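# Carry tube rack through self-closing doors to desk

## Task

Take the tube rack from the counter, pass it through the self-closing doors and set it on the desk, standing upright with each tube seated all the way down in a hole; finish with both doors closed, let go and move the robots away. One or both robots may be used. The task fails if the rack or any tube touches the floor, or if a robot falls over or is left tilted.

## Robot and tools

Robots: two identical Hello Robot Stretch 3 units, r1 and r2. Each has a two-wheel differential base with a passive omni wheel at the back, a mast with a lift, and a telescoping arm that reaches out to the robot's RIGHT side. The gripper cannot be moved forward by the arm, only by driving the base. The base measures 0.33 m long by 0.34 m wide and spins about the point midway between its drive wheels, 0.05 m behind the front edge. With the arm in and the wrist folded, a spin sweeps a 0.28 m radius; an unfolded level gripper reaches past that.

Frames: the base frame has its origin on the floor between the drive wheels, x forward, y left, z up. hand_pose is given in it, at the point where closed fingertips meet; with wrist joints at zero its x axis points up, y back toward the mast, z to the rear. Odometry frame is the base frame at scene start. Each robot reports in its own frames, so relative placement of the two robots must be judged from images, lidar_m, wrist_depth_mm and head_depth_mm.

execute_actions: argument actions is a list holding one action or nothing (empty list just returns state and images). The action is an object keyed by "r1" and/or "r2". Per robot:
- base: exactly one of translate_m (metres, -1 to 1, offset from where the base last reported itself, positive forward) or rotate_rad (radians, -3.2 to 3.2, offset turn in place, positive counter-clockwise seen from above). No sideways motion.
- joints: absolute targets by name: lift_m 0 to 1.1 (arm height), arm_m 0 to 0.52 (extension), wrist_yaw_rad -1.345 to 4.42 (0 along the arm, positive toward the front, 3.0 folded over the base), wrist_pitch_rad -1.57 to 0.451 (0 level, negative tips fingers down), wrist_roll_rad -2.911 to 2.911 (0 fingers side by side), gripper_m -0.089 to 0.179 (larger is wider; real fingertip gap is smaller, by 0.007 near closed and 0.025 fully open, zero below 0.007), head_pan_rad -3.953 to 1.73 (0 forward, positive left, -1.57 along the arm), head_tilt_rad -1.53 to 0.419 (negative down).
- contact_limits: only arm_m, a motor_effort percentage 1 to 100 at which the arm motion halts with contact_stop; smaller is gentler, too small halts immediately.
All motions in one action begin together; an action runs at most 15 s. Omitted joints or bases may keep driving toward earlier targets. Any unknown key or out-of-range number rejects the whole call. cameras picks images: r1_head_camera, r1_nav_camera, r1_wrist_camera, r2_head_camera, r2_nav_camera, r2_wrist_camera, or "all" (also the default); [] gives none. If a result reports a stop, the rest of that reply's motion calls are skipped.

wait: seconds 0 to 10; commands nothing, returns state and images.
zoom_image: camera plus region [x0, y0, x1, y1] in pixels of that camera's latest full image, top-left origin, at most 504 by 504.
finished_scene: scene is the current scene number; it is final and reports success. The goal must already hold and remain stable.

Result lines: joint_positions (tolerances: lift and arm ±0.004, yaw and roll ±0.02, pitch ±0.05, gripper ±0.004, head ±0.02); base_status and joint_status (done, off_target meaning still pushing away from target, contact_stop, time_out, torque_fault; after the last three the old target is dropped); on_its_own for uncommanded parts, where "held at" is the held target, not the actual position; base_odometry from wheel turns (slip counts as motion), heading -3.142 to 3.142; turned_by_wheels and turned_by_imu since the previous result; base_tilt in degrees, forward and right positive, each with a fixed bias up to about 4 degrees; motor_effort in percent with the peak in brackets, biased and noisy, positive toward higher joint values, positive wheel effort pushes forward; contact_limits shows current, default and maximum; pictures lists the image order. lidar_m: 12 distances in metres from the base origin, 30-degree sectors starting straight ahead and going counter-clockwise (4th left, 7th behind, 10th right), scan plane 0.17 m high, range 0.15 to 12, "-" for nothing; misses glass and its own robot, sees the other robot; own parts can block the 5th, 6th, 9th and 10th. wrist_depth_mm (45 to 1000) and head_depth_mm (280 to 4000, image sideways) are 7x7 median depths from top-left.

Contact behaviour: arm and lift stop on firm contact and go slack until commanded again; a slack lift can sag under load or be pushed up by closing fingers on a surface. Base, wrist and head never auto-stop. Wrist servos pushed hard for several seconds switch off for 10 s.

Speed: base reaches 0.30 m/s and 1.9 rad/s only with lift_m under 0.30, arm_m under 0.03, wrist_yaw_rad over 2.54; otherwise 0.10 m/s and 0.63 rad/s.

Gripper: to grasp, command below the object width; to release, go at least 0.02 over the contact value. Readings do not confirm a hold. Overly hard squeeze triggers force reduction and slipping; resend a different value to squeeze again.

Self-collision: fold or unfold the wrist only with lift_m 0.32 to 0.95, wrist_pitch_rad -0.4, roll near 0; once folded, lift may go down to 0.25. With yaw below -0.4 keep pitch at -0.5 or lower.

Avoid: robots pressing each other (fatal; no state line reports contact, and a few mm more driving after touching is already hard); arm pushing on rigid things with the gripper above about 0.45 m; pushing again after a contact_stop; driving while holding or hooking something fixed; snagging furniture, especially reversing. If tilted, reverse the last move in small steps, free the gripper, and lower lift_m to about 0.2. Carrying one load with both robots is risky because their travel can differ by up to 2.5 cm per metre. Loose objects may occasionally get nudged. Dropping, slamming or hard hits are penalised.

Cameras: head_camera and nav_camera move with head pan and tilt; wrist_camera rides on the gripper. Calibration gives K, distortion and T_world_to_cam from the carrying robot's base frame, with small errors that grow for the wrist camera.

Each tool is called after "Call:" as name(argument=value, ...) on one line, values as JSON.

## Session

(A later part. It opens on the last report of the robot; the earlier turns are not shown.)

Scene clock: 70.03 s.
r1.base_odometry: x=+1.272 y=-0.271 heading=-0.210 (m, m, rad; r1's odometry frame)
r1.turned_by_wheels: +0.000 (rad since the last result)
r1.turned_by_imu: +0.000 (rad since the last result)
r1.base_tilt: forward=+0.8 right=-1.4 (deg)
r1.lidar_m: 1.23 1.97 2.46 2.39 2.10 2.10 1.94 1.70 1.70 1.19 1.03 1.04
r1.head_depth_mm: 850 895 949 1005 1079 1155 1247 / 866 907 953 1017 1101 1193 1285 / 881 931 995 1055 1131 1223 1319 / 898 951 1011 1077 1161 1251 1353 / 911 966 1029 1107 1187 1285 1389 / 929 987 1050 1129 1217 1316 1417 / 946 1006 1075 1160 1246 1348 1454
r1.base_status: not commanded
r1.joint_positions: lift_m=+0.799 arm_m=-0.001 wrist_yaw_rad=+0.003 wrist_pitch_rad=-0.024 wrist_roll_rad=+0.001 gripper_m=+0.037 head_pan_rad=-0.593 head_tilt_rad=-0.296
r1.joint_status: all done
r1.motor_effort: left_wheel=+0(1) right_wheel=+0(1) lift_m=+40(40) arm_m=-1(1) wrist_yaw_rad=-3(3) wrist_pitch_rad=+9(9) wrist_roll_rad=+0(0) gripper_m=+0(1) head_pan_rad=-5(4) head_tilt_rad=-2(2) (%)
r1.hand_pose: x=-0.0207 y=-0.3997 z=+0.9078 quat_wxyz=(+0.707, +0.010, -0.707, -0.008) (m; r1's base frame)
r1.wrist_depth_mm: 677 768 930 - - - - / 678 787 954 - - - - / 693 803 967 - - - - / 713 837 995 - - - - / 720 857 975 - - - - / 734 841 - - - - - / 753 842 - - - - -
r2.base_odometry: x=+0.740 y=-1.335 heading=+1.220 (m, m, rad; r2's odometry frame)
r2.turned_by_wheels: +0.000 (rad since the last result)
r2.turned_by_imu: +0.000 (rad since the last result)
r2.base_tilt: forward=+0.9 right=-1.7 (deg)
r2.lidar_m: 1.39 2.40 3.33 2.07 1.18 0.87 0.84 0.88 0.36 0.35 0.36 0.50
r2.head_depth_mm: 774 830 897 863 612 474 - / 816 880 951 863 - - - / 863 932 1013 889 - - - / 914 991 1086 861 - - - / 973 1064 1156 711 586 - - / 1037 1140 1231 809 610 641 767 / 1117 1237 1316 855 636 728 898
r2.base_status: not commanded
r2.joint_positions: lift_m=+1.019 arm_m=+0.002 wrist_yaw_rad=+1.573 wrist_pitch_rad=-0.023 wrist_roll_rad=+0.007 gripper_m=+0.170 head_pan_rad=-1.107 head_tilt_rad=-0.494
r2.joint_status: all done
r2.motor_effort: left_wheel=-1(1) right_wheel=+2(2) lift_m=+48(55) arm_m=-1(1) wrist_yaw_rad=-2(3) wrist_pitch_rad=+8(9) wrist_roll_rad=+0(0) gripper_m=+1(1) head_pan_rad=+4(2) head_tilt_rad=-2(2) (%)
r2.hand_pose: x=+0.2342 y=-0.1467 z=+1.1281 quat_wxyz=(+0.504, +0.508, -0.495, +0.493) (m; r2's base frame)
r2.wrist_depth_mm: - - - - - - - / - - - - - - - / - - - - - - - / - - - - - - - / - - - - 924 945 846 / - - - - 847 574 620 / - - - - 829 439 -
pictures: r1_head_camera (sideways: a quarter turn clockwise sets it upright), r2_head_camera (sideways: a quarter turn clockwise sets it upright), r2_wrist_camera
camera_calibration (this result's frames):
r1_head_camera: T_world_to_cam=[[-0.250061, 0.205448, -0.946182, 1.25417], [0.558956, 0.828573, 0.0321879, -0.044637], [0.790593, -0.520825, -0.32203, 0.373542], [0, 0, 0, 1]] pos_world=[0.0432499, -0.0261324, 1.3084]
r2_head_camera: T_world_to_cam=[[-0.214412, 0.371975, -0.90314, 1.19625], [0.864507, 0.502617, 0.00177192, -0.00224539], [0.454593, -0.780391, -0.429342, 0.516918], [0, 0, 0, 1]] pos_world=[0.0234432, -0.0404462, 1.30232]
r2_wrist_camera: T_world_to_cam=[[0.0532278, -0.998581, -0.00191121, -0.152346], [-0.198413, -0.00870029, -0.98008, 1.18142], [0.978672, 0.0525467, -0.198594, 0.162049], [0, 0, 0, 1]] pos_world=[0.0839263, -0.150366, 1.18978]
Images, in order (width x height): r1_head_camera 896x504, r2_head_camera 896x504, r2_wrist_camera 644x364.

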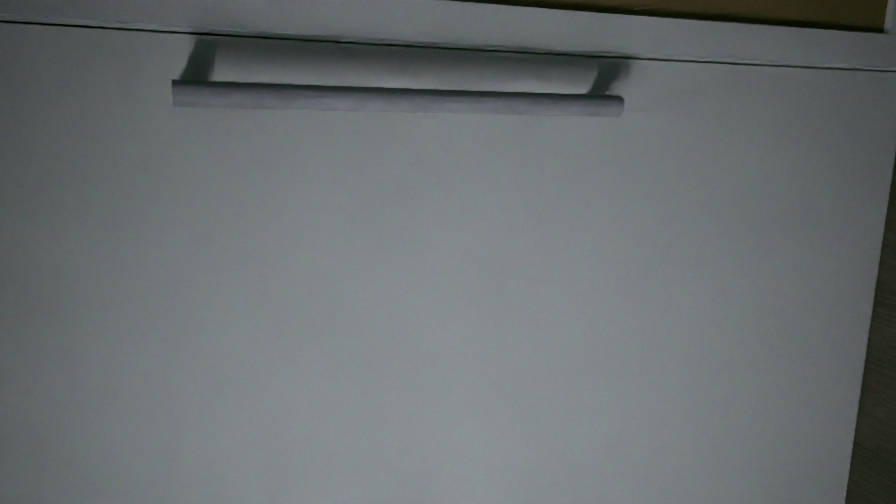

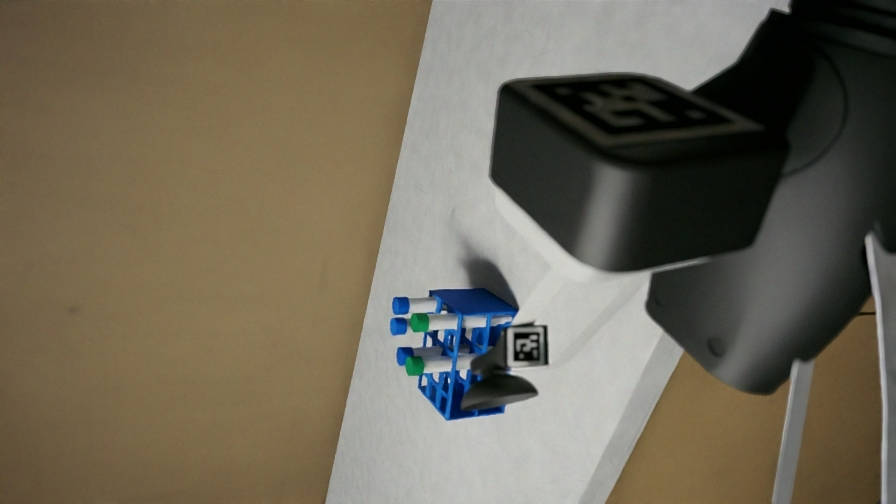

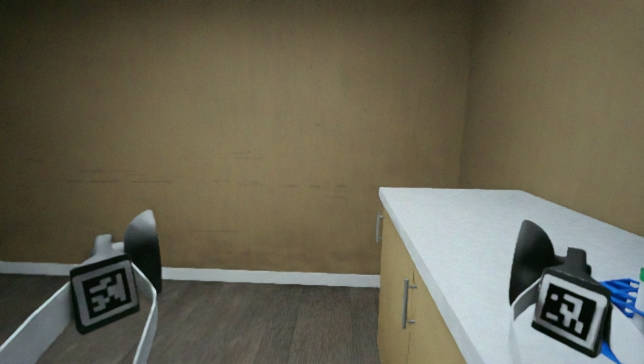

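Call:
execute_actions(actions=[{"r2":{"joints":{"arm_m":0.45}}}], cameras=[])

Call:
execute_actions(actions=[{"r2":{"joints":{"lift_m":0.84}}}], cameras=["r2_head_camera","r2_wrist_camera"])

Scene clock: 77.17 s.
r1.base_odometry: x=+1.272 y=-0.271 heading=-0.210 (m, m, rad; r1's odometry frame)
r1.turned_by_wheels: +0.000 (rad since the last result)
r1.turned_by_imu: -0.002 (rad since the last result)
r1.base_tilt: forward=+0.7 right=-1.4 (deg)
r1.lidar_m: 1.23 1.97 2.46 2.39 2.10 2.10 1.94 1.69 1.70 1.19 1.03 1.04
r1.head_depth_mm: 851 897 947 1008 1077 1153 1245 / 869 906 952 1012 1099 1189 1288 / 882 933 989 1056 1134 1219 1319 / 897 952 1011 1077 1155 1250 1359 / 914 969 1031 1100 1187 1280 1396 / 932 988 1053 1125 1221 1311 1419 / 948 1009 1079 1151 1242 1350 1451
r1.base_status: not commanded
r1.joint_positions: lift_m=+0.799 arm_m=-0.001 wrist_yaw_rad=+0.003 wrist_pitch_rad=-0.024 wrist_roll_rad=+0.001 gripper_m=+0.037 head_pan_rad=-0.593 head_tilt_rad=-0.296
r1.joint_status: not commanded
r1.motor_effort: left_wheel=+1(0) right_wheel=+0(0) lift_m=+39(39) arm_m=-1(2) wrist_yaw_rad=-3(2) wrist_pitch_rad=+9(9) wrist_roll_rad=+0(0) gripper_m=+0(0) head_pan_rad=-5(4) head_tilt_rad=-3(3) (%)
r1.hand_pose: x=-0.0207 y=-0.3997 z=+0.9078 quat_wxyz=(+0.707, +0.010, -0.707, -0.008) (m; r1's base frame)
r1.wrist_depth_mm: 663 785 929 - - - - / 683 797 970 - - - - / 686 795 - - - - - / 708 822 - - - - - / 715 843 - - - - - / 733 846 - - - - - / 742 874 - - - - -
r2.base_odometry: x=+0.740 y=-1.335 heading=+1.220 (m, m, rad; r2's odometry frame)
r2.turned_by_wheels: +0.000 (rad since the last result)
r2.turned_by_imu: +0.000 (rad since the last result)
r2.base_tilt: forward=+0.9 right=-1.7 (deg)
r2.lidar_m: 1.39 2.39 3.31 2.07 1.18 0.87 0.84 0.88 0.36 0.35 0.36 0.50
r2.head_depth_mm: 773 831 887 861 612 474 420 / 816 880 953 860 611 473 484 / 860 931 1004 858 610 474 532 / 913 994 1091 859 610 506 593 / 969 1060 1156 709 610 570 669 / 1040 1141 1229 735 610 639 768 / 1116 1238 1316 857 636 728 896
r2.base_status: not commanded
r2.joint_positions: lift_m=+1.019 arm_m=+0.450 wrist_yaw_rad=+1.571 wrist_pitch_rad=-0.023 wrist_roll_rad=+0.007 gripper_m=+0.170 head_pan_rad=-1.107 head_tilt_rad=-0.494
r2.joint_status: all done
r2.motor_effort: left_wheel=-1(1) right_wheel=+2(2) lift_m=+48(48) arm_m=+2(1) wrist_yaw_rad=+0(2) wrist_pitch_rad=+8(8) wrist_roll_rad=+0(0) gripper_m=+0(1) head_pan_rad=+1(3) head_tilt_rad=-3(2) (%)
r2.hand_pose: x=+0.2342 y=-0.5947 z=+1.1281 quat_wxyz=(+0.504, +0.508, -0.496, +0.492) (m; r2's base frame)
r2.wrist_depth_mm: - - - - - 708 456 / - - - - - 705 454 / - - - - - 700 451 / - - - - - 699 448 / - - - 840 835 756 452 / - - 531 504 575 572 407 / - 453 410 354 435 435 -
pictures: none
No camera images: the call's "cameras" was empty. Leave "cameras" out to get every camera's image.

Scene clock: 79.67 s.
r1.base_odometry: x=+1.272 y=-0.271 heading=-0.210 (m, m, rad; r1's odometry frame)
r1.turned_by_wheels: +0.000 (rad since the last result)
r1.turned_by_imu: -0.001 (rad since the last result)
r1.base_tilt: forward=+0.6 right=-1.4 (deg)
r1.lidar_m: 1.23 1.97 2.46 2.39 2.10 2.10 1.93 1.70 1.70 1.18 1.03 1.04
r1.head_depth_mm: 848 896 947 1009 1077 1153 1252 / 866 909 954 1016 1100 1195 1286 / 883 932 992 1057 1136 1222 1321 / 896 950 1012 1078 1157 1252 1355 / 912 968 1029 1104 1189 1280 1391 / 930 986 1054 1126 1212 1312 1412 / 946 1006 1078 1152 1247 1352 1449
r1.base_status: not commanded
r1.joint_positions: lift_m=+0.799 arm_m=-0.001 wrist_yaw_rad=+0.003 wrist_pitch_rad=-0.024 wrist_roll_rad=+0.001 gripper_m=+0.037 head_pan_rad=-0.593 head_tilt_rad=-0.296
r1.joint_status: not commanded
r1.motor_effort: left_wheel=+1(0) right_wheel=-1(0) lift_m=+39(39) arm_m=-2(1) wrist_yaw_rad=-3(2) wrist_pitch_rad=+9(9) wrist_roll_rad=+0(0) gripper_m=-1(1) head_pan_rad=-4(5) head_tilt_rad=-3(2) (%)
r1.hand_pose: x=-0.0207 y=-0.3997 z=+0.9078 quat_wxyz=(+0.707, +0.010, -0.707, -0.008) (m; r1's base frame)
r1.wrist_depth_mm: 661 764 903 - - - - / 671 772 955 - - - - / 691 789 965 - - - - / 700 840 - - - - - / 729 849 999 - - - - / 732 840 - - - - - / 745 868 - - - - -
r2.base_odometry: x=+0.740 y=-1.335 heading=+1.220 (m, m, rad; r2's odometry frame)
r2.turned_by_wheels: +0.000 (rad since the last result)
r2.turned_by_imu: +0.000 (rad since the last result)
r2.base_tilt: forward=+1.0 right=-1.7 (deg)
r2.lidar_m: 1.39 2.40 3.31 2.07 1.18 0.87 0.84 0.88 0.36 0.35 0.36 0.50
r2.head_depth_mm: 775 831 894 916 588 473 420 / 816 878 951 915 612 474 483 / 859 933 1013 859 587 474 532 / 913 994 1086 858 610 506 593 / 970 1063 1155 709 610 570 669 / 1039 1140 1231 734 609 640 769 / 1113 1235 1318 857 635 729 898
r2.base_status: not commanded
r2.joint_positions: lift_m=+0.841 arm_m=+0.450 wrist_yaw_rad=+1.571 wrist_pitch_rad=-0.014 wrist_roll_rad=+0.007 gripper_m=+0.170 head_pan_rad=-1.107 head_tilt_rad=-0.494
r2.joint_status: all done
r2.motor_effort: left_wheel=-2(1) right_wheel=+3(4) lift_m=+16(44) arm_m=+2(3) wrist_yaw_rad=-1(1) wrist_pitch_rad=+5(8) wrist_roll_rad=+0(0) gripper_m=+1(1) head_pan_rad=+3(2) head_tilt_rad=-2(2) (%)
r2.hand_pose: x=+0.2345 y=-0.5947 z=+0.9516 quat_wxyz=(+0.502, +0.505, -0.498, +0.495) (m; r2's base frame)
r2.wrist_depth_mm: - - - - - 716 454 / - - - - - 708 452 / - - - - - 708 450 / - - 438 319 611 600 451 / - 347 312 319 323 356 330 / 229 210 216 217 219 219 237 / 156 163 164 165 165 166 -
pictures: r2_head_camera (sideways: a quarter turn clockwise sets it upright), r2_wrist_camera
camera_calibration (this result's frames):
r2_head_camera: T_world_to_cam=[[-0.214465, 0.371944, -0.90314, 1.19625], [0.864436, 0.50274, 0.00177192, -0.00224496], [0.454704, -0.780327, -0.429342, 0.516917], [0, 0, 0, 1]] pos_world=[0.0234489, -0.0404438, 1.30232]
r2_wrist_camera: T_world_to_cam=[[0.0511199, -0.998691, -0.00144646, -0.600113], [-0.189534, -0.00827961, -0.981839, 1.00439], [0.980543, 0.0504657, -0.189709, 0.140142], [0, 0, 0, 1]] pos_world=[0.0836288, -0.598084, 1.01187]
Images, in order (width x height): r2_head_camera 896x504, r2_wrist_camera 644x364.

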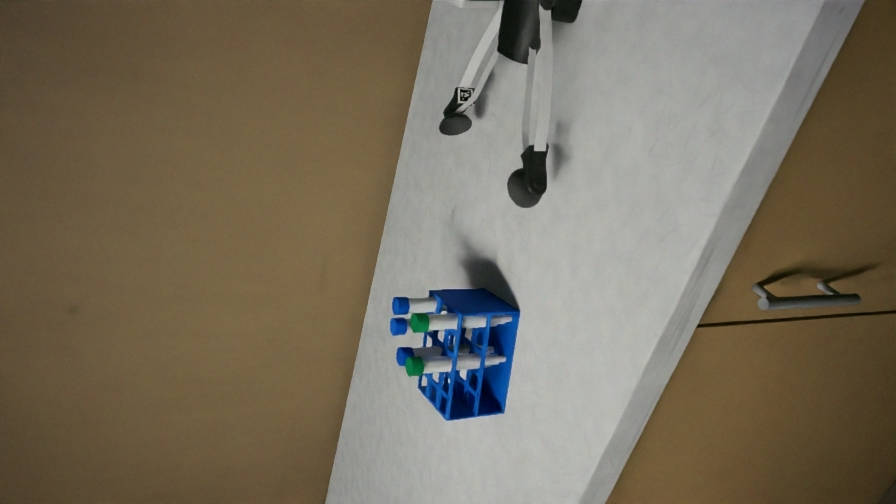

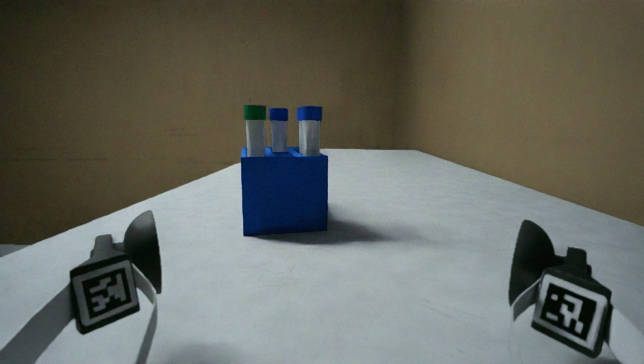

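Call:
execute_actions(actions=[{"r2":{"joints":{"lift_m":0.86,"arm_m":0.40}}}], cameras=[])

Call:
execute_actions(actions=[{"r2":{"base":{"translate_m":0.12}}}], cameras=["r2_head_camera","r2_wrist_camera"])

Scene clock: 83.73 s.
r1.base_odometry: x=+1.272 y=-0.271 heading=-0.210 (m, m, rad; r1's odometry frame)
r1.turned_by_wheels: +0.000 (rad since the last result)
r1.turned_by_imu: -0.001 (rad since the last result)
r1.base_tilt: forward=+0.7 right=-1.6 (deg)
r1.lidar_m: 1.23 1.98 2.45 2.39 2.10 2.10 1.93 1.70 1.70 1.18 1.03 1.04
r1.head_depth_mm: 849 896 948 1009 1076 1150 1251 / 868 909 957 1019 1100 1195 1285 / 881 934 991 1057 1131 1223 1327 / 896 950 1014 1081 1164 1252 1363 / 914 967 1033 1103 1184 1284 1395 / 932 988 1052 1128 1214 1312 1420 / 948 1006 1078 1152 1250 1350 1455
r1.base_status: not commanded
r1.joint_positions: lift_m=+0.799 arm_m=-0.001 wrist_yaw_rad=+0.003 wrist_pitch_rad=-0.024 wrist_roll_rad=+0.001 gripper_m=+0.037 head_pan_rad=-0.593 head_tilt_rad=-0.296
r1.joint_status: not commanded
r1.motor_effort: left_wheel=+0(0) right_wheel=+0(1) lift_m=+39(39) arm_m=-2(2) wrist_yaw_rad=-2(2) wrist_pitch_rad=+9(9) wrist_roll_rad=+0(0) gripper_m=+0(1) head_pan_rad=-5(5) head_tilt_rad=-3(3) (%)
r1.hand_pose: x=-0.0207 y=-0.3997 z=+0.9078 quat_wxyz=(+0.707, +0.010, -0.707, -0.008) (m; r1's base frame)
r1.wrist_depth_mm: 673 768 933 - - - - / 680 787 970 - - - - / 694 822 977 - - - - / 693 827 996 - - - - / 710 841 995 - - - - / 720 850 - - - - - / 755 862 - - - - -
r2.base_odometry: x=+0.740 y=-1.335 heading=+1.220 (m, m, rad; r2's odometry frame)
r2.turned_by_wheels: +0.000 (rad since the last result)
r2.turned_by_imu: +0.000 (rad since the last result)
r2.base_tilt: forward=+1.0 right=-1.5 (deg)
r2.lidar_m: 1.39 2.40 3.30 2.07 1.18 0.87 0.84 0.88 0.36 0.35 0.36 0.50
r2.head_depth_mm: 773 830 894 916 565 473 420 / 813 877 951 914 586 473 484 / 863 933 1019 857 586 473 533 / 914 992 1088 858 610 506 593 / 969 1062 1150 708 610 569 669 / 1038 1141 1228 737 610 640 767 / 1112 1233 1320 857 636 728 897
r2.base_status: not commanded
r2.joint_positions: lift_m=+0.859 arm_m=+0.400 wrist_yaw_rad=+1.571 wrist_pitch_rad=-0.016 wrist_roll_rad=+0.007 gripper_m=+0.170 head_pan_rad=-1.107 head_tilt_rad=-0.494
r2.joint_status: all done
r2.motor_effort: left_wheel=-1(2) right_wheel=+2(3) lift_m=+48(48) arm_m=-3(3) wrist_yaw_rad=+0(1) wrist_pitch_rad=+5(6) wrist_roll_rad=+0(0) gripper_m=+1(0) head_pan_rad=+4(3) head_tilt_rad=-2(2) (%)
r2.hand_pose: x=+0.2345 y=-0.5453 z=+0.9699 quat_wxyz=(+0.503, +0.506, -0.497, +0.494) (m; r2's base frame)
r2.wrist_depth_mm: - - - - - 802 524 / - - - - - 797 517 / - - - - - 803 517 / - - - 317 703 683 513 / - - 369 313 374 415 379 / - 244 253 255 255 257 276 / 182 191 192 192 193 193 -
pictures: none
No camera images: the call's "cameras" was empty. Leave "cameras" out to get every camera's image.

Scene clock: 86.33 s.
r1.base_odometry: x=+1.272 y=-0.271 heading=-0.210 (m, m, rad; r1's odometry frame)
r1.turned_by_wheels: +0.000 (rad since the last result)
r1.turned_by_imu: -0.001 (rad since the last result)
r1.base_tilt: forward=+0.8 right=-1.6 (deg)
r1.lidar_m: 1.23 1.96 2.46 2.39 2.10 2.10 1.93 1.70 1.70 1.18 1.03 1.04
r1.head_depth_mm: 849 895 947 1006 1078 1152 1245 / 867 910 957 1014 1103 1188 1287 / 881 933 990 1055 1133 1217 1321 / 896 951 1014 1081 1155 1247 1358 / 914 967 1034 1102 1186 1280 1400 / 929 988 1052 1128 1214 1311 1413 / 947 1007 1075 1154 1243 1346 1451
r1.base_status: not commanded
r1.joint_positions: lift_m=+0.799 arm_m=-0.001 wrist_yaw_rad=+0.003 wrist_pitch_rad=-0.024 wrist_roll_rad=+0.001 gripper_m=+0.037 head_pan_rad=-0.593 head_tilt_rad=-0.296
r1.joint_status: not commanded
r1.motor_effort: left_wheel=+0(0) right_wheel=+0(0) lift_m=+39(39) arm_m=-1(2) wrist_yaw_rad=-3(3) wrist_pitch_rad=+9(9) wrist_roll_rad=+0(0) gripper_m=+0(0) head_pan_rad=-5(5) head_tilt_rad=-3(2) (%)
r1.hand_pose: x=-0.0207 y=-0.3997 z=+0.9078 quat_wxyz=(+0.707, +0.010, -0.707, -0.008) (m; r1's base frame)
r1.wrist_depth_mm: 660 771 952 - - - - / 666 793 953 - - - - / 697 816 982 - - - - / 704 809 - - - - - / 729 825 999 - - - - / 720 868 - - - - - / 754 846 - - - - -
r2.base_odometry: x=+0.781 y=-1.222 heading=+1.220 (m, m, rad; r2's odometry frame)
r2.turned_by_wheels: +0.000 (rad since the last result)
r2.turned_by_imu: +0.000 (rad since the last result)
r2.base_tilt: forward=+1.0 right=-1.6 (deg)
r2.lidar_m: 1.39 2.27 3.15 2.06 1.35 0.99 0.96 0.49 0.36 0.35 0.36 0.50
r2.head_depth_mm: 773 830 896 915 564 474 420 / 819 878 954 914 586 473 485 / 864 933 1014 858 586 474 524 / 914 995 1088 655 611 505 595 / 974 1065 1155 859 610 572 670 / 1040 1147 1231 858 609 641 768 / 1119 1238 1317 856 635 731 898
r2.base_status: done
r2.joint_positions: lift_m=+0.859 arm_m=+0.400 wrist_yaw_rad=+1.571 wrist_pitch_rad=-0.016 wrist_roll_rad=+0.007 gripper_m=+0.170 head_pan_rad=-1.107 head_tilt_rad=-0.494
r2.joint_status: not commanded
r2.motor_effort: left_wheel=-1(2) right_wheel=+2(7) lift_m=+48(48) arm_m=-3(2) wrist_yaw_rad=-1(1) wrist_pitch_rad=+5(5) wrist_roll_rad=+0(0) gripper_m=+0(0) head_pan_rad=+2(2) head_tilt_rad=-2(2) (%)
r2.hand_pose: x=+0.2345 y=-0.5453 z=+0.9699 quat_wxyz=(+0.503, +0.506, -0.497, +0.494) (m; r2's base frame)
r2.wrist_depth_mm: - - - - - 816 520 / - - - - - 804 517 / - - - - - 806 519 / - - - 219 601 683 518 / - - 369 189 316 417 381 / - 244 251 196 240 256 277 / 182 191 192 192 193 194 -
pictures: r2_head_camera (sideways: a quarter turn clockwise sets it upright), r2_wrist_camera
camera_calibration (this result's frames):
r2_head_camera: T_world_to_cam=[[-0.214466, 0.371944, -0.90314, 1.19625], [0.864434, 0.502742, 0.00177192, -0.00224495], [0.454706, -0.780326, -0.429342, 0.516917], [0, 0, 0, 1]] pos_world=[0.023449, -0.0404437, 1.30232]
r2_wrist_camera: T_world_to_cam=[[0.0510409, -0.998695, -0.00154497, -0.550605], [-0.191433, -0.00826536, -0.981471, 1.02293], [0.980178, 0.050391, -0.191605, 0.143071], [0, 0, 0, 1]] pos_world=[0.0836912, -0.548642, 1.03054]
Images, in order (width x height): r2_head_camera 896x504, r2_wrist_camera 644x364.

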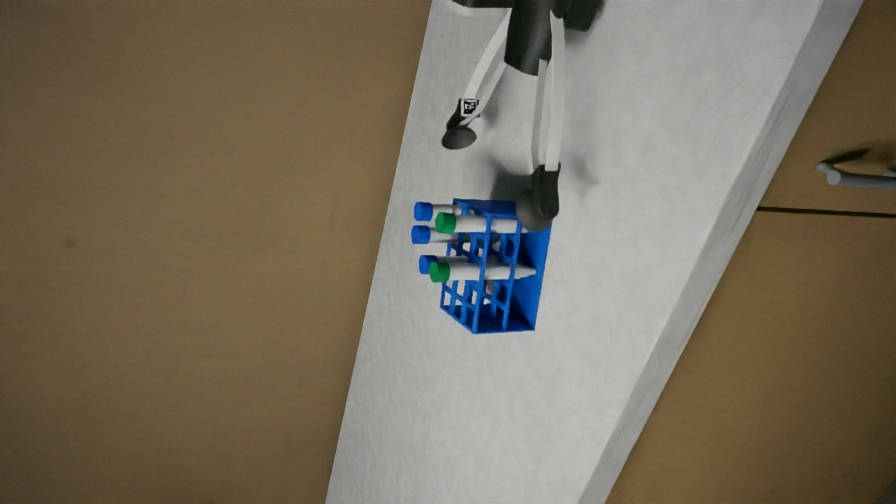

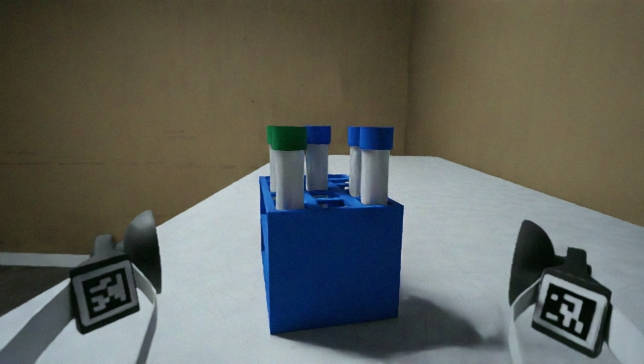

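Call:
execute_actions(actions=[{"r2":{"base":{"translate_m":0.1},"joints":{"lift_m":0.85}}}], cameras=["r2_head_camera","r2_wrist_camera"])

Call:
execute_actions(actions=[{"r2":{"joints":{"gripper_m":0.03}}}], cameras=["r2_head_camera","r2_wrist_camera"])

Scene clock: 92.07 s.
r1.base_odometry: x=+1.272 y=-0.271 heading=-0.210 (m, m, rad; r1's odometry frame)
r1.turned_by_wheels: +0.000 (rad since the last result)
r1.turned_by_imu: -0.001 (rad since the last result)
r1.base_tilt: forward=+0.7 right=-1.5 (deg)
r1.lidar_m: 1.23 1.96 2.45 2.39 2.10 2.10 1.94 1.70 1.70 1.18 1.03 1.04
r1.head_depth_mm: 851 895 948 1007 1078 1155 1250 / 865 909 951 1015 1102 1194 1287 / 881 935 990 1059 1133 1224 1320 / 897 951 1009 1079 1160 1251 1355 / 915 968 1035 1101 1187 1277 1397 / 930 989 1052 1128 1214 1312 1425 / 949 1007 1075 1149 1245 1351 1459
r1.base_status: not commanded
r1.joint_positions: lift_m=+0.799 arm_m=-0.001 wrist_yaw_rad=+0.003 wrist_pitch_rad=-0.024 wrist_roll_rad=+0.001 gripper_m=+0.037 head_pan_rad=-0.593 head_tilt_rad=-0.296
r1.joint_status: not commanded
r1.motor_effort: left_wheel=+0(0) right_wheel=+0(0) lift_m=+39(40) arm_m=-1(1) wrist_yaw_rad=-2(2) wrist_pitch_rad=+9(9) wrist_roll_rad=+0(0) gripper_m=+1(0) head_pan_rad=-5(5) head_tilt_rad=-3(3) (%)
r1.hand_pose: x=-0.0207 y=-0.3997 z=+0.9078 quat_wxyz=(+0.707, +0.010, -0.707, -0.008) (m; r1's base frame)
r1.wrist_depth_mm: 669 765 938 - - - - / 670 789 916 - - - - / 681 803 988 - - - - / 697 804 980 - - - - / 723 858 987 - - - - / 738 853 - - - - - / 738 867 - - - - -
r2.base_odometry: x=+0.816 y=-1.128 heading=+1.220 (m, m, rad; r2's odometry frame)
r2.turned_by_wheels: +0.000 (rad since the last result)
r2.turned_by_imu: +0.000 (rad since the last result)
r2.base_tilt: forward=+1.0 right=-1.7 (deg)
r2.lidar_m: 2.08 2.16 2.99 2.04 1.49 1.10 1.06 0.49 0.36 0.35 0.36 0.50
r2.head_depth_mm: 777 831 899 887 565 474 420 / 819 881 954 887 586 474 486 / 866 935 1020 812 586 474 536 / 916 999 1093 855 611 505 596 / 977 1065 1159 859 609 572 673 / 1043 1150 1236 858 609 643 772 / 1115 1240 1319 857 634 733 903
r2.base_status: done
r2.joint_positions: lift_m=+0.851 arm_m=+0.400 wrist_yaw_rad=+1.571 wrist_pitch_rad=-0.017 wrist_roll_rad=+0.007 gripper_m=+0.170 head_pan_rad=-1.107 head_tilt_rad=-0.494
r2.joint_status: all done
r2.motor_effort: left_wheel=-1(1) right_wheel=+2(7) lift_m=+19(42) arm_m=-3(2) wrist_yaw_rad=-2(1) wrist_pitch_rad=+5(5) wrist_roll_rad=+0(0) gripper_m=+0(1) head_pan_rad=+3(2) head_tilt_rad=-2(2) (%)
r2.hand_pose: x=+0.2344 y=-0.5453 z=+0.9608 quat_wxyz=(+0.503, +0.506, -0.497, +0.494) (m; r2's base frame)
r2.wrist_depth_mm: - - - - - 816 523 / - - - - - 799 519 / - - 83 138 95 802 520 / - - 87 146 100 663 496 / - - 89 134 102 384 354 / - 227 86 91 96 223 256 / 168 177 86 92 99 180 -
pictures: r2_head_camera (sideways: a quarter turn clockwise sets it upright), r2_wrist_camera
camera_calibration (this result's frames):
r2_head_camera: T_world_to_cam=[[-0.214466, 0.371943, -0.90314, 1.19625], [0.864434, 0.502742, 0.00177191, -0.00224494], [0.454706, -0.780326, -0.429342, 0.516917], [0, 0, 0, 1]] pos_world=[0.023449, -0.0404437, 1.30232]
r2_wrist_camera: T_world_to_cam=[[0.0510399, -0.998695, -0.00156773, -0.550597], [-0.191868, -0.00826518, -0.981386, 1.01402], [0.980093, 0.0503906, -0.19204, 0.141777], [0, 0, 0, 1]] pos_world=[0.0837055, -0.548642, 1.02151]
Images, in order (width x height): r2_head_camera 896x504, r2_wrist_camera 644x364.

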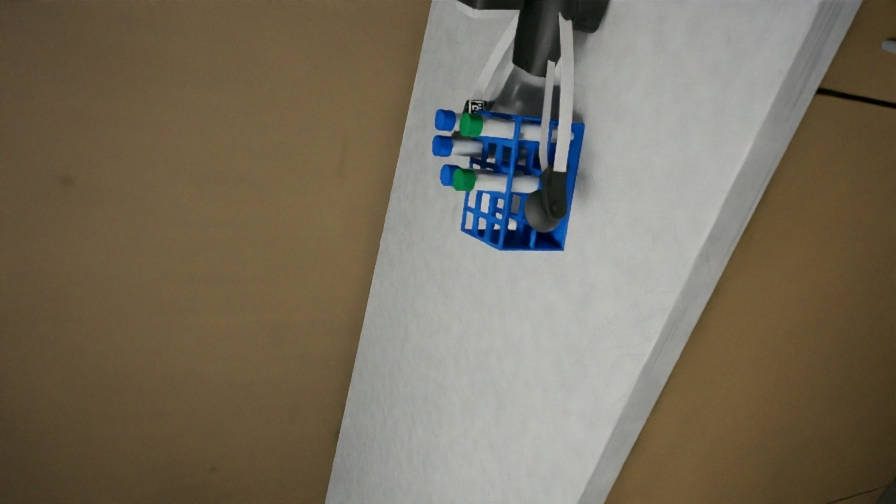

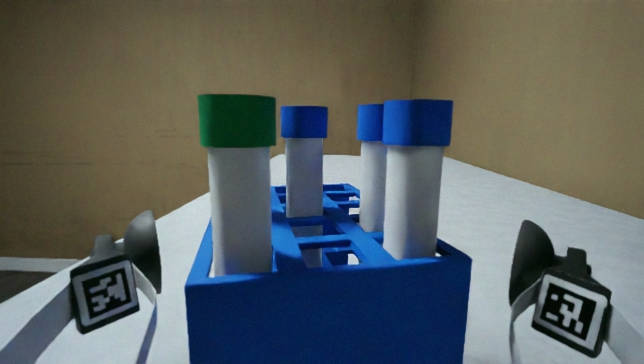

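Scene clock: 94.17 s.
r1.base_odometry: x=+1.272 y=-0.271 heading=-0.210 (m, m, rad; r1's odometry frame)
r1.turned_by_wheels: +0.000 (rad since the last result)
r1.turned_by_imu: +0.000 (rad since the last result)
r1.base_tilt: forward=+0.9 right=-1.5 (deg)
r1.lidar_m: 1.23 1.95 2.46 2.39 2.10 2.10 1.94 1.70 1.70 1.18 1.03 1.04
r1.head_depth_mm: 849 897 952 1007 1077 1157 1245 / 867 907 955 1016 1102 1196 1290 / 884 934 990 1060 1132 1220 1324 / 897 952 1012 1081 1159 1250 1361 / 913 966 1034 1099 1188 1281 1394 / 929 989 1048 1128 1215 1315 1418 / 949 1006 1074 1155 1245 1351 1457
r1.base_status: not commanded
r1.joint_positions: lift_m=+0.799 arm_m=-0.001 wrist_yaw_rad=+0.003 wrist_pitch_rad=-0.024 wrist_roll_rad=+0.001 gripper_m=+0.037 head_pan_rad=-0.593 head_tilt_rad=-0.296
r1.joint_status: not commanded
r1.motor_effort: left_wheel=+0(1) right_wheel=+0(0) lift_m=+40(39) arm_m=-2(1) wrist_yaw_rad=-2(3) wrist_pitch_rad=+9(9) wrist_roll_rad=+0(0) gripper_m=+0(0) head_pan_rad=-5(5) head_tilt_rad=-2(3) (%)
r1.hand_pose: x=-0.0207 y=-0.3997 z=+0.9078 quat_wxyz=(+0.707, +0.010, -0.707, -0.008) (m; r1's base frame)
r1.wrist_depth_mm: 675 760 908 - - - - / 674 793 977 - - - - / 704 792 997 - - - - / 702 837 - - - - - / 712 825 986 - - - - / 721 864 - - - - - / 762 866 - - - - -
r2.base_odometry: x=+0.816 y=-1.128 heading=+1.220 (m, m, rad; r2's odometry frame)
r2.turned_by_wheels: +0.000 (rad since the last result)
r2.turned_by_imu: +0.000 (rad since the last result)
r2.base_tilt: forward=+1.0 right=-1.7 (deg)
r2.lidar_m: 2.08 2.16 2.99 2.05 1.48 1.09 1.06 0.49 0.36 0.35 0.36 0.50
r2.head_depth_mm: 779 831 898 889 564 474 420 / 817 880 955 859 587 474 487 / 865 935 1019 620 587 474 536 / 918 996 1093 859 610 505 597 / 975 1066 1157 858 610 573 672 / 1042 1147 1234 857 609 644 772 / 1118 1236 1317 855 636 734 903
r2.base_status: not commanded
r2.joint_positions: lift_m=+0.850 arm_m=+0.400 wrist_yaw_rad=+1.570 wrist_pitch_rad=-0.015 wrist_roll_rad=+0.008 gripper_m=+0.031 head_pan_rad=-1.107 head_tilt_rad=-0.494
r2.joint_status: all done
r2.motor_effort: left_wheel=-1(5) right_wheel=+2(4) lift_m=+20(20) arm_m=-2(2) wrist_yaw_rad=+1(1) wrist_pitch_rad=+5(6) wrist_roll_rad=+0(0) gripper_m=-24(97) head_pan_rad=+2(2) head_tilt_rad=-2(2) (%)
r2.hand_pose: x=+0.2345 y=-0.5454 z=+0.9612 quat_wxyz=(+0.502, +0.506, -0.498, +0.494) (m; r2's base frame)
r2.wrist_depth_mm: - - - - - 819 519 / - - - - - 806 520 / - - - 157 127 809 521 / - - 477 164 150 670 499 / - 400 129 116 129 353 353 / 250 242 108 114 127 247 238 / 177 177 163 118 133 173 181
pictures: r2_head_camera (sideways: a quarter turn clockwise sets it upright), r2_wrist_camera
camera_calibration (this result's frames):
r2_head_camera: T_world_to_cam=[[-0.214537, 0.372031, -0.903087, 1.19618], [0.864406, 0.502791, 0.00177969, -0.0022549], [0.454726, -0.780253, -0.429453, 0.517062], [0, 0, 0, 1]] pos_world=[0.0234513, -0.0404428, 1.30231]
r2_wrist_camera: T_world_to_cam=[[0.0504639, -0.998724, -0.00188629, -0.550283], [-0.190457, -0.0077694, -0.981665, 1.01458], [0.980398, 0.0498979, -0.190606, 0.140092], [0, 0, 0, 1]] pos_world=[0.0836569, -0.548689, 1.02164]
Images, in order (width x height): r2_head_camera 896x504, r2_wrist_camera 644x364.

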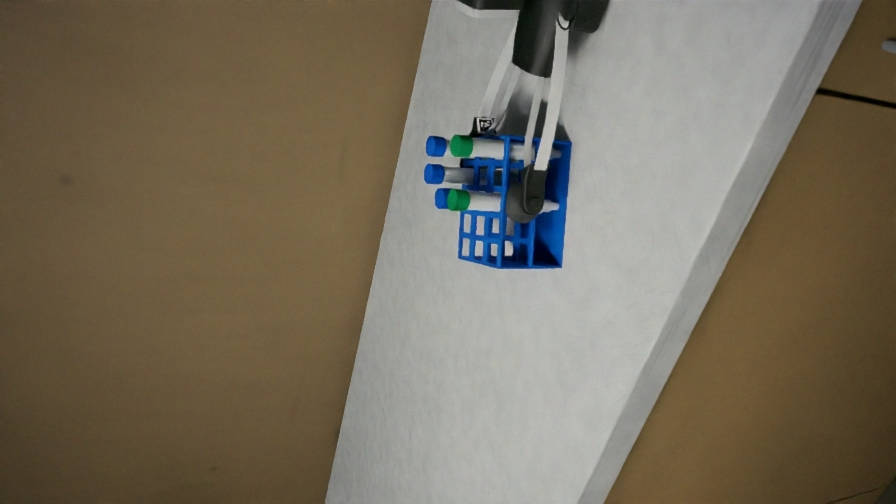

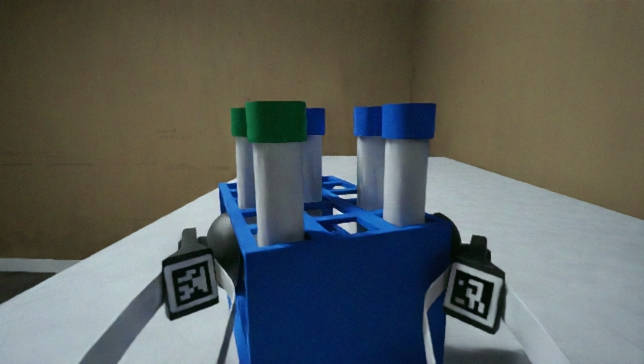

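Call:
execute_actions(actions=[{"r2":{"joints":{"lift_m":0.89,"gripper_m":0.0}}}], cameras=["r2_head_camera","r2_wrist_camera"])

Scene clock: 97.93 s.
r1.base_odometry: x=+1.272 y=-0.271 heading=-0.210 (m, m, rad; r1's odometry frame)
r1.turned_by_wheels: +0.000 (rad since the last result)
r1.turned_by_imu: -0.001 (rad since the last result)
r1.base_tilt: forward=+0.9 right=-1.6 (deg)
r1.lidar_m: 1.23 1.95 2.45 2.39 2.10 2.10 1.93 1.70 1.70 1.19 1.03 1.04
r1.head_depth_mm: 849 897 946 1005 1077 1156 1246 / 867 908 953 1016 1101 1191 1285 / 880 931 994 1056 1132 1224 1322 / 899 952 1010 1078 1162 1254 1363 / 915 967 1031 1099 1188 1285 1384 / 930 988 1052 1128 1221 1318 1424 / 944 1007 1073 1156 1241 1346 1455
r1.base_status: not commanded
r1.joint_positions: lift_m=+0.799 arm_m=-0.001 wrist_yaw_rad=+0.003 wrist_pitch_rad=-0.024 wrist_roll_rad=+0.001 gripper_m=+0.037 head_pan_rad=-0.593 head_tilt_rad=-0.296
r1.joint_status: not commanded
r1.motor_effort: left_wheel=+1(1) right_wheel=+0(0) lift_m=+40(39) arm_m=-1(2) wrist_yaw_rad=-2(2) wrist_pitch_rad=+9(9) wrist_roll_rad=+0(0) gripper_m=+0(0) head_pan_rad=-4(5) head_tilt_rad=-3(3) (%)
r1.hand_pose: x=-0.0207 y=-0.3997 z=+0.9078 quat_wxyz=(+0.707, +0.010, -0.707, -0.008) (m; r1's base frame)
r1.wrist_depth_mm: 664 762 937 - - - - / 684 782 940 - - - - / 700 805 984 - - - - / 692 833 - - - - - / 719 846 975 - - - - / 740 860 - - - - - / 750 864 - - - - -
r2.base_odometry: x=+0.816 y=-1.128 heading=+1.220 (m, m, rad; r2's odometry frame)
r2.turned_by_wheels: +0.000 (rad since the last result)
r2.turned_by_imu: +0.000 (rad since the last result)
r2.base_tilt: forward=+1.0 right=-1.6 (deg)
r2.lidar_m: 2.08 2.17 2.99 2.04 1.48 1.10 1.06 0.49 0.36 0.35 0.36 0.50
r2.head_depth_mm: 776 834 899 916 588 474 420 / 817 883 957 912 589 475 487 / 867 934 1020 610 602 473 535 / 917 995 1090 810 610 505 595 / 974 1066 1158 860 611 572 673 / 1042 1146 1231 855 609 644 771 / 1115 1237 1315 856 636 734 905
r2.base_status: not commanded
r2.joint_positions: lift_m=+0.889 arm_m=+0.400 wrist_yaw_rad=+1.570 wrist_pitch_rad=-0.029 wrist_roll_rad=+0.008 gripper_m=+0.002 head_pan_rad=-1.107 head_tilt_rad=-0.494
r2.joint_status: all done
r2.motor_effort: left_wheel=-1(2) right_wheel=+2(2) lift_m=+49(49) arm_m=-2(2) wrist_yaw_rad=+0(0) wrist_pitch_rad=+10(10) wrist_roll_rad=+0(0) gripper_m=-35(97) head_pan_rad=+0(3) head_tilt_rad=-2(2) (%)
r2.hand_pose: x=+0.2341 y=-0.5454 z=+0.9966 quat_wxyz=(+0.506, +0.509, -0.494, +0.491) (m; r2's base frame)
r2.wrist_depth_mm: - - - - - 817 521 / - - - - - 823 522 / - - - 160 133 806 517 / - - - 161 156 704 520 / - - 132 118 133 447 444 / - 320 109 115 129 305 308 / 241 231 203 119 135 223 234
pictures: r2_head_camera (sideways: a quarter turn clockwise sets it upright), r2_wrist_camera
camera_calibration (this result's frames):
r2_head_camera: T_world_to_cam=[[-0.214537, 0.372031, -0.903087, 1.19618], [0.864406, 0.502791, 0.00177969, -0.00225489], [0.454727, -0.780252, -0.429453, 0.517062], [0, 0, 0, 1]] pos_world=[0.0234513, -0.0404428, 1.30231]
r2_wrist_camera: T_world_to_cam=[[0.0504315, -0.998724, -0.00258174, -0.549495], [-0.204075, -0.0077744, -0.978924, 1.04972], [0.977655, 0.0498955, -0.204207, 0.161443], [0, 0, 0, 1]] pos_world=[0.084097, -0.548689, 1.05914]
Images, in order (width x height): r2_head_camera 896x504, r2_wrist_camera 644x364.

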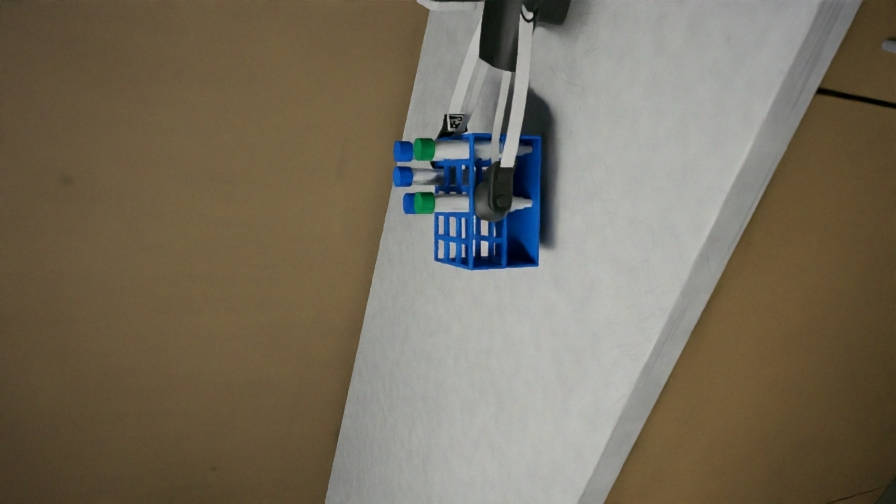

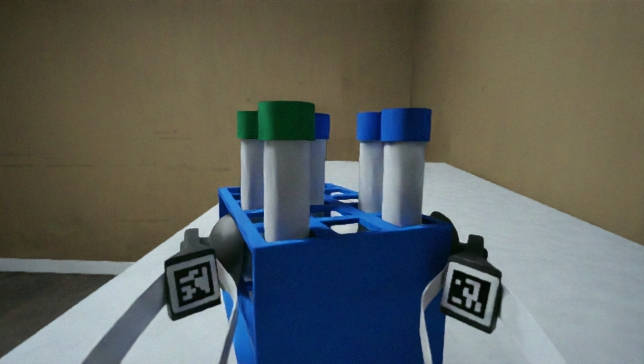

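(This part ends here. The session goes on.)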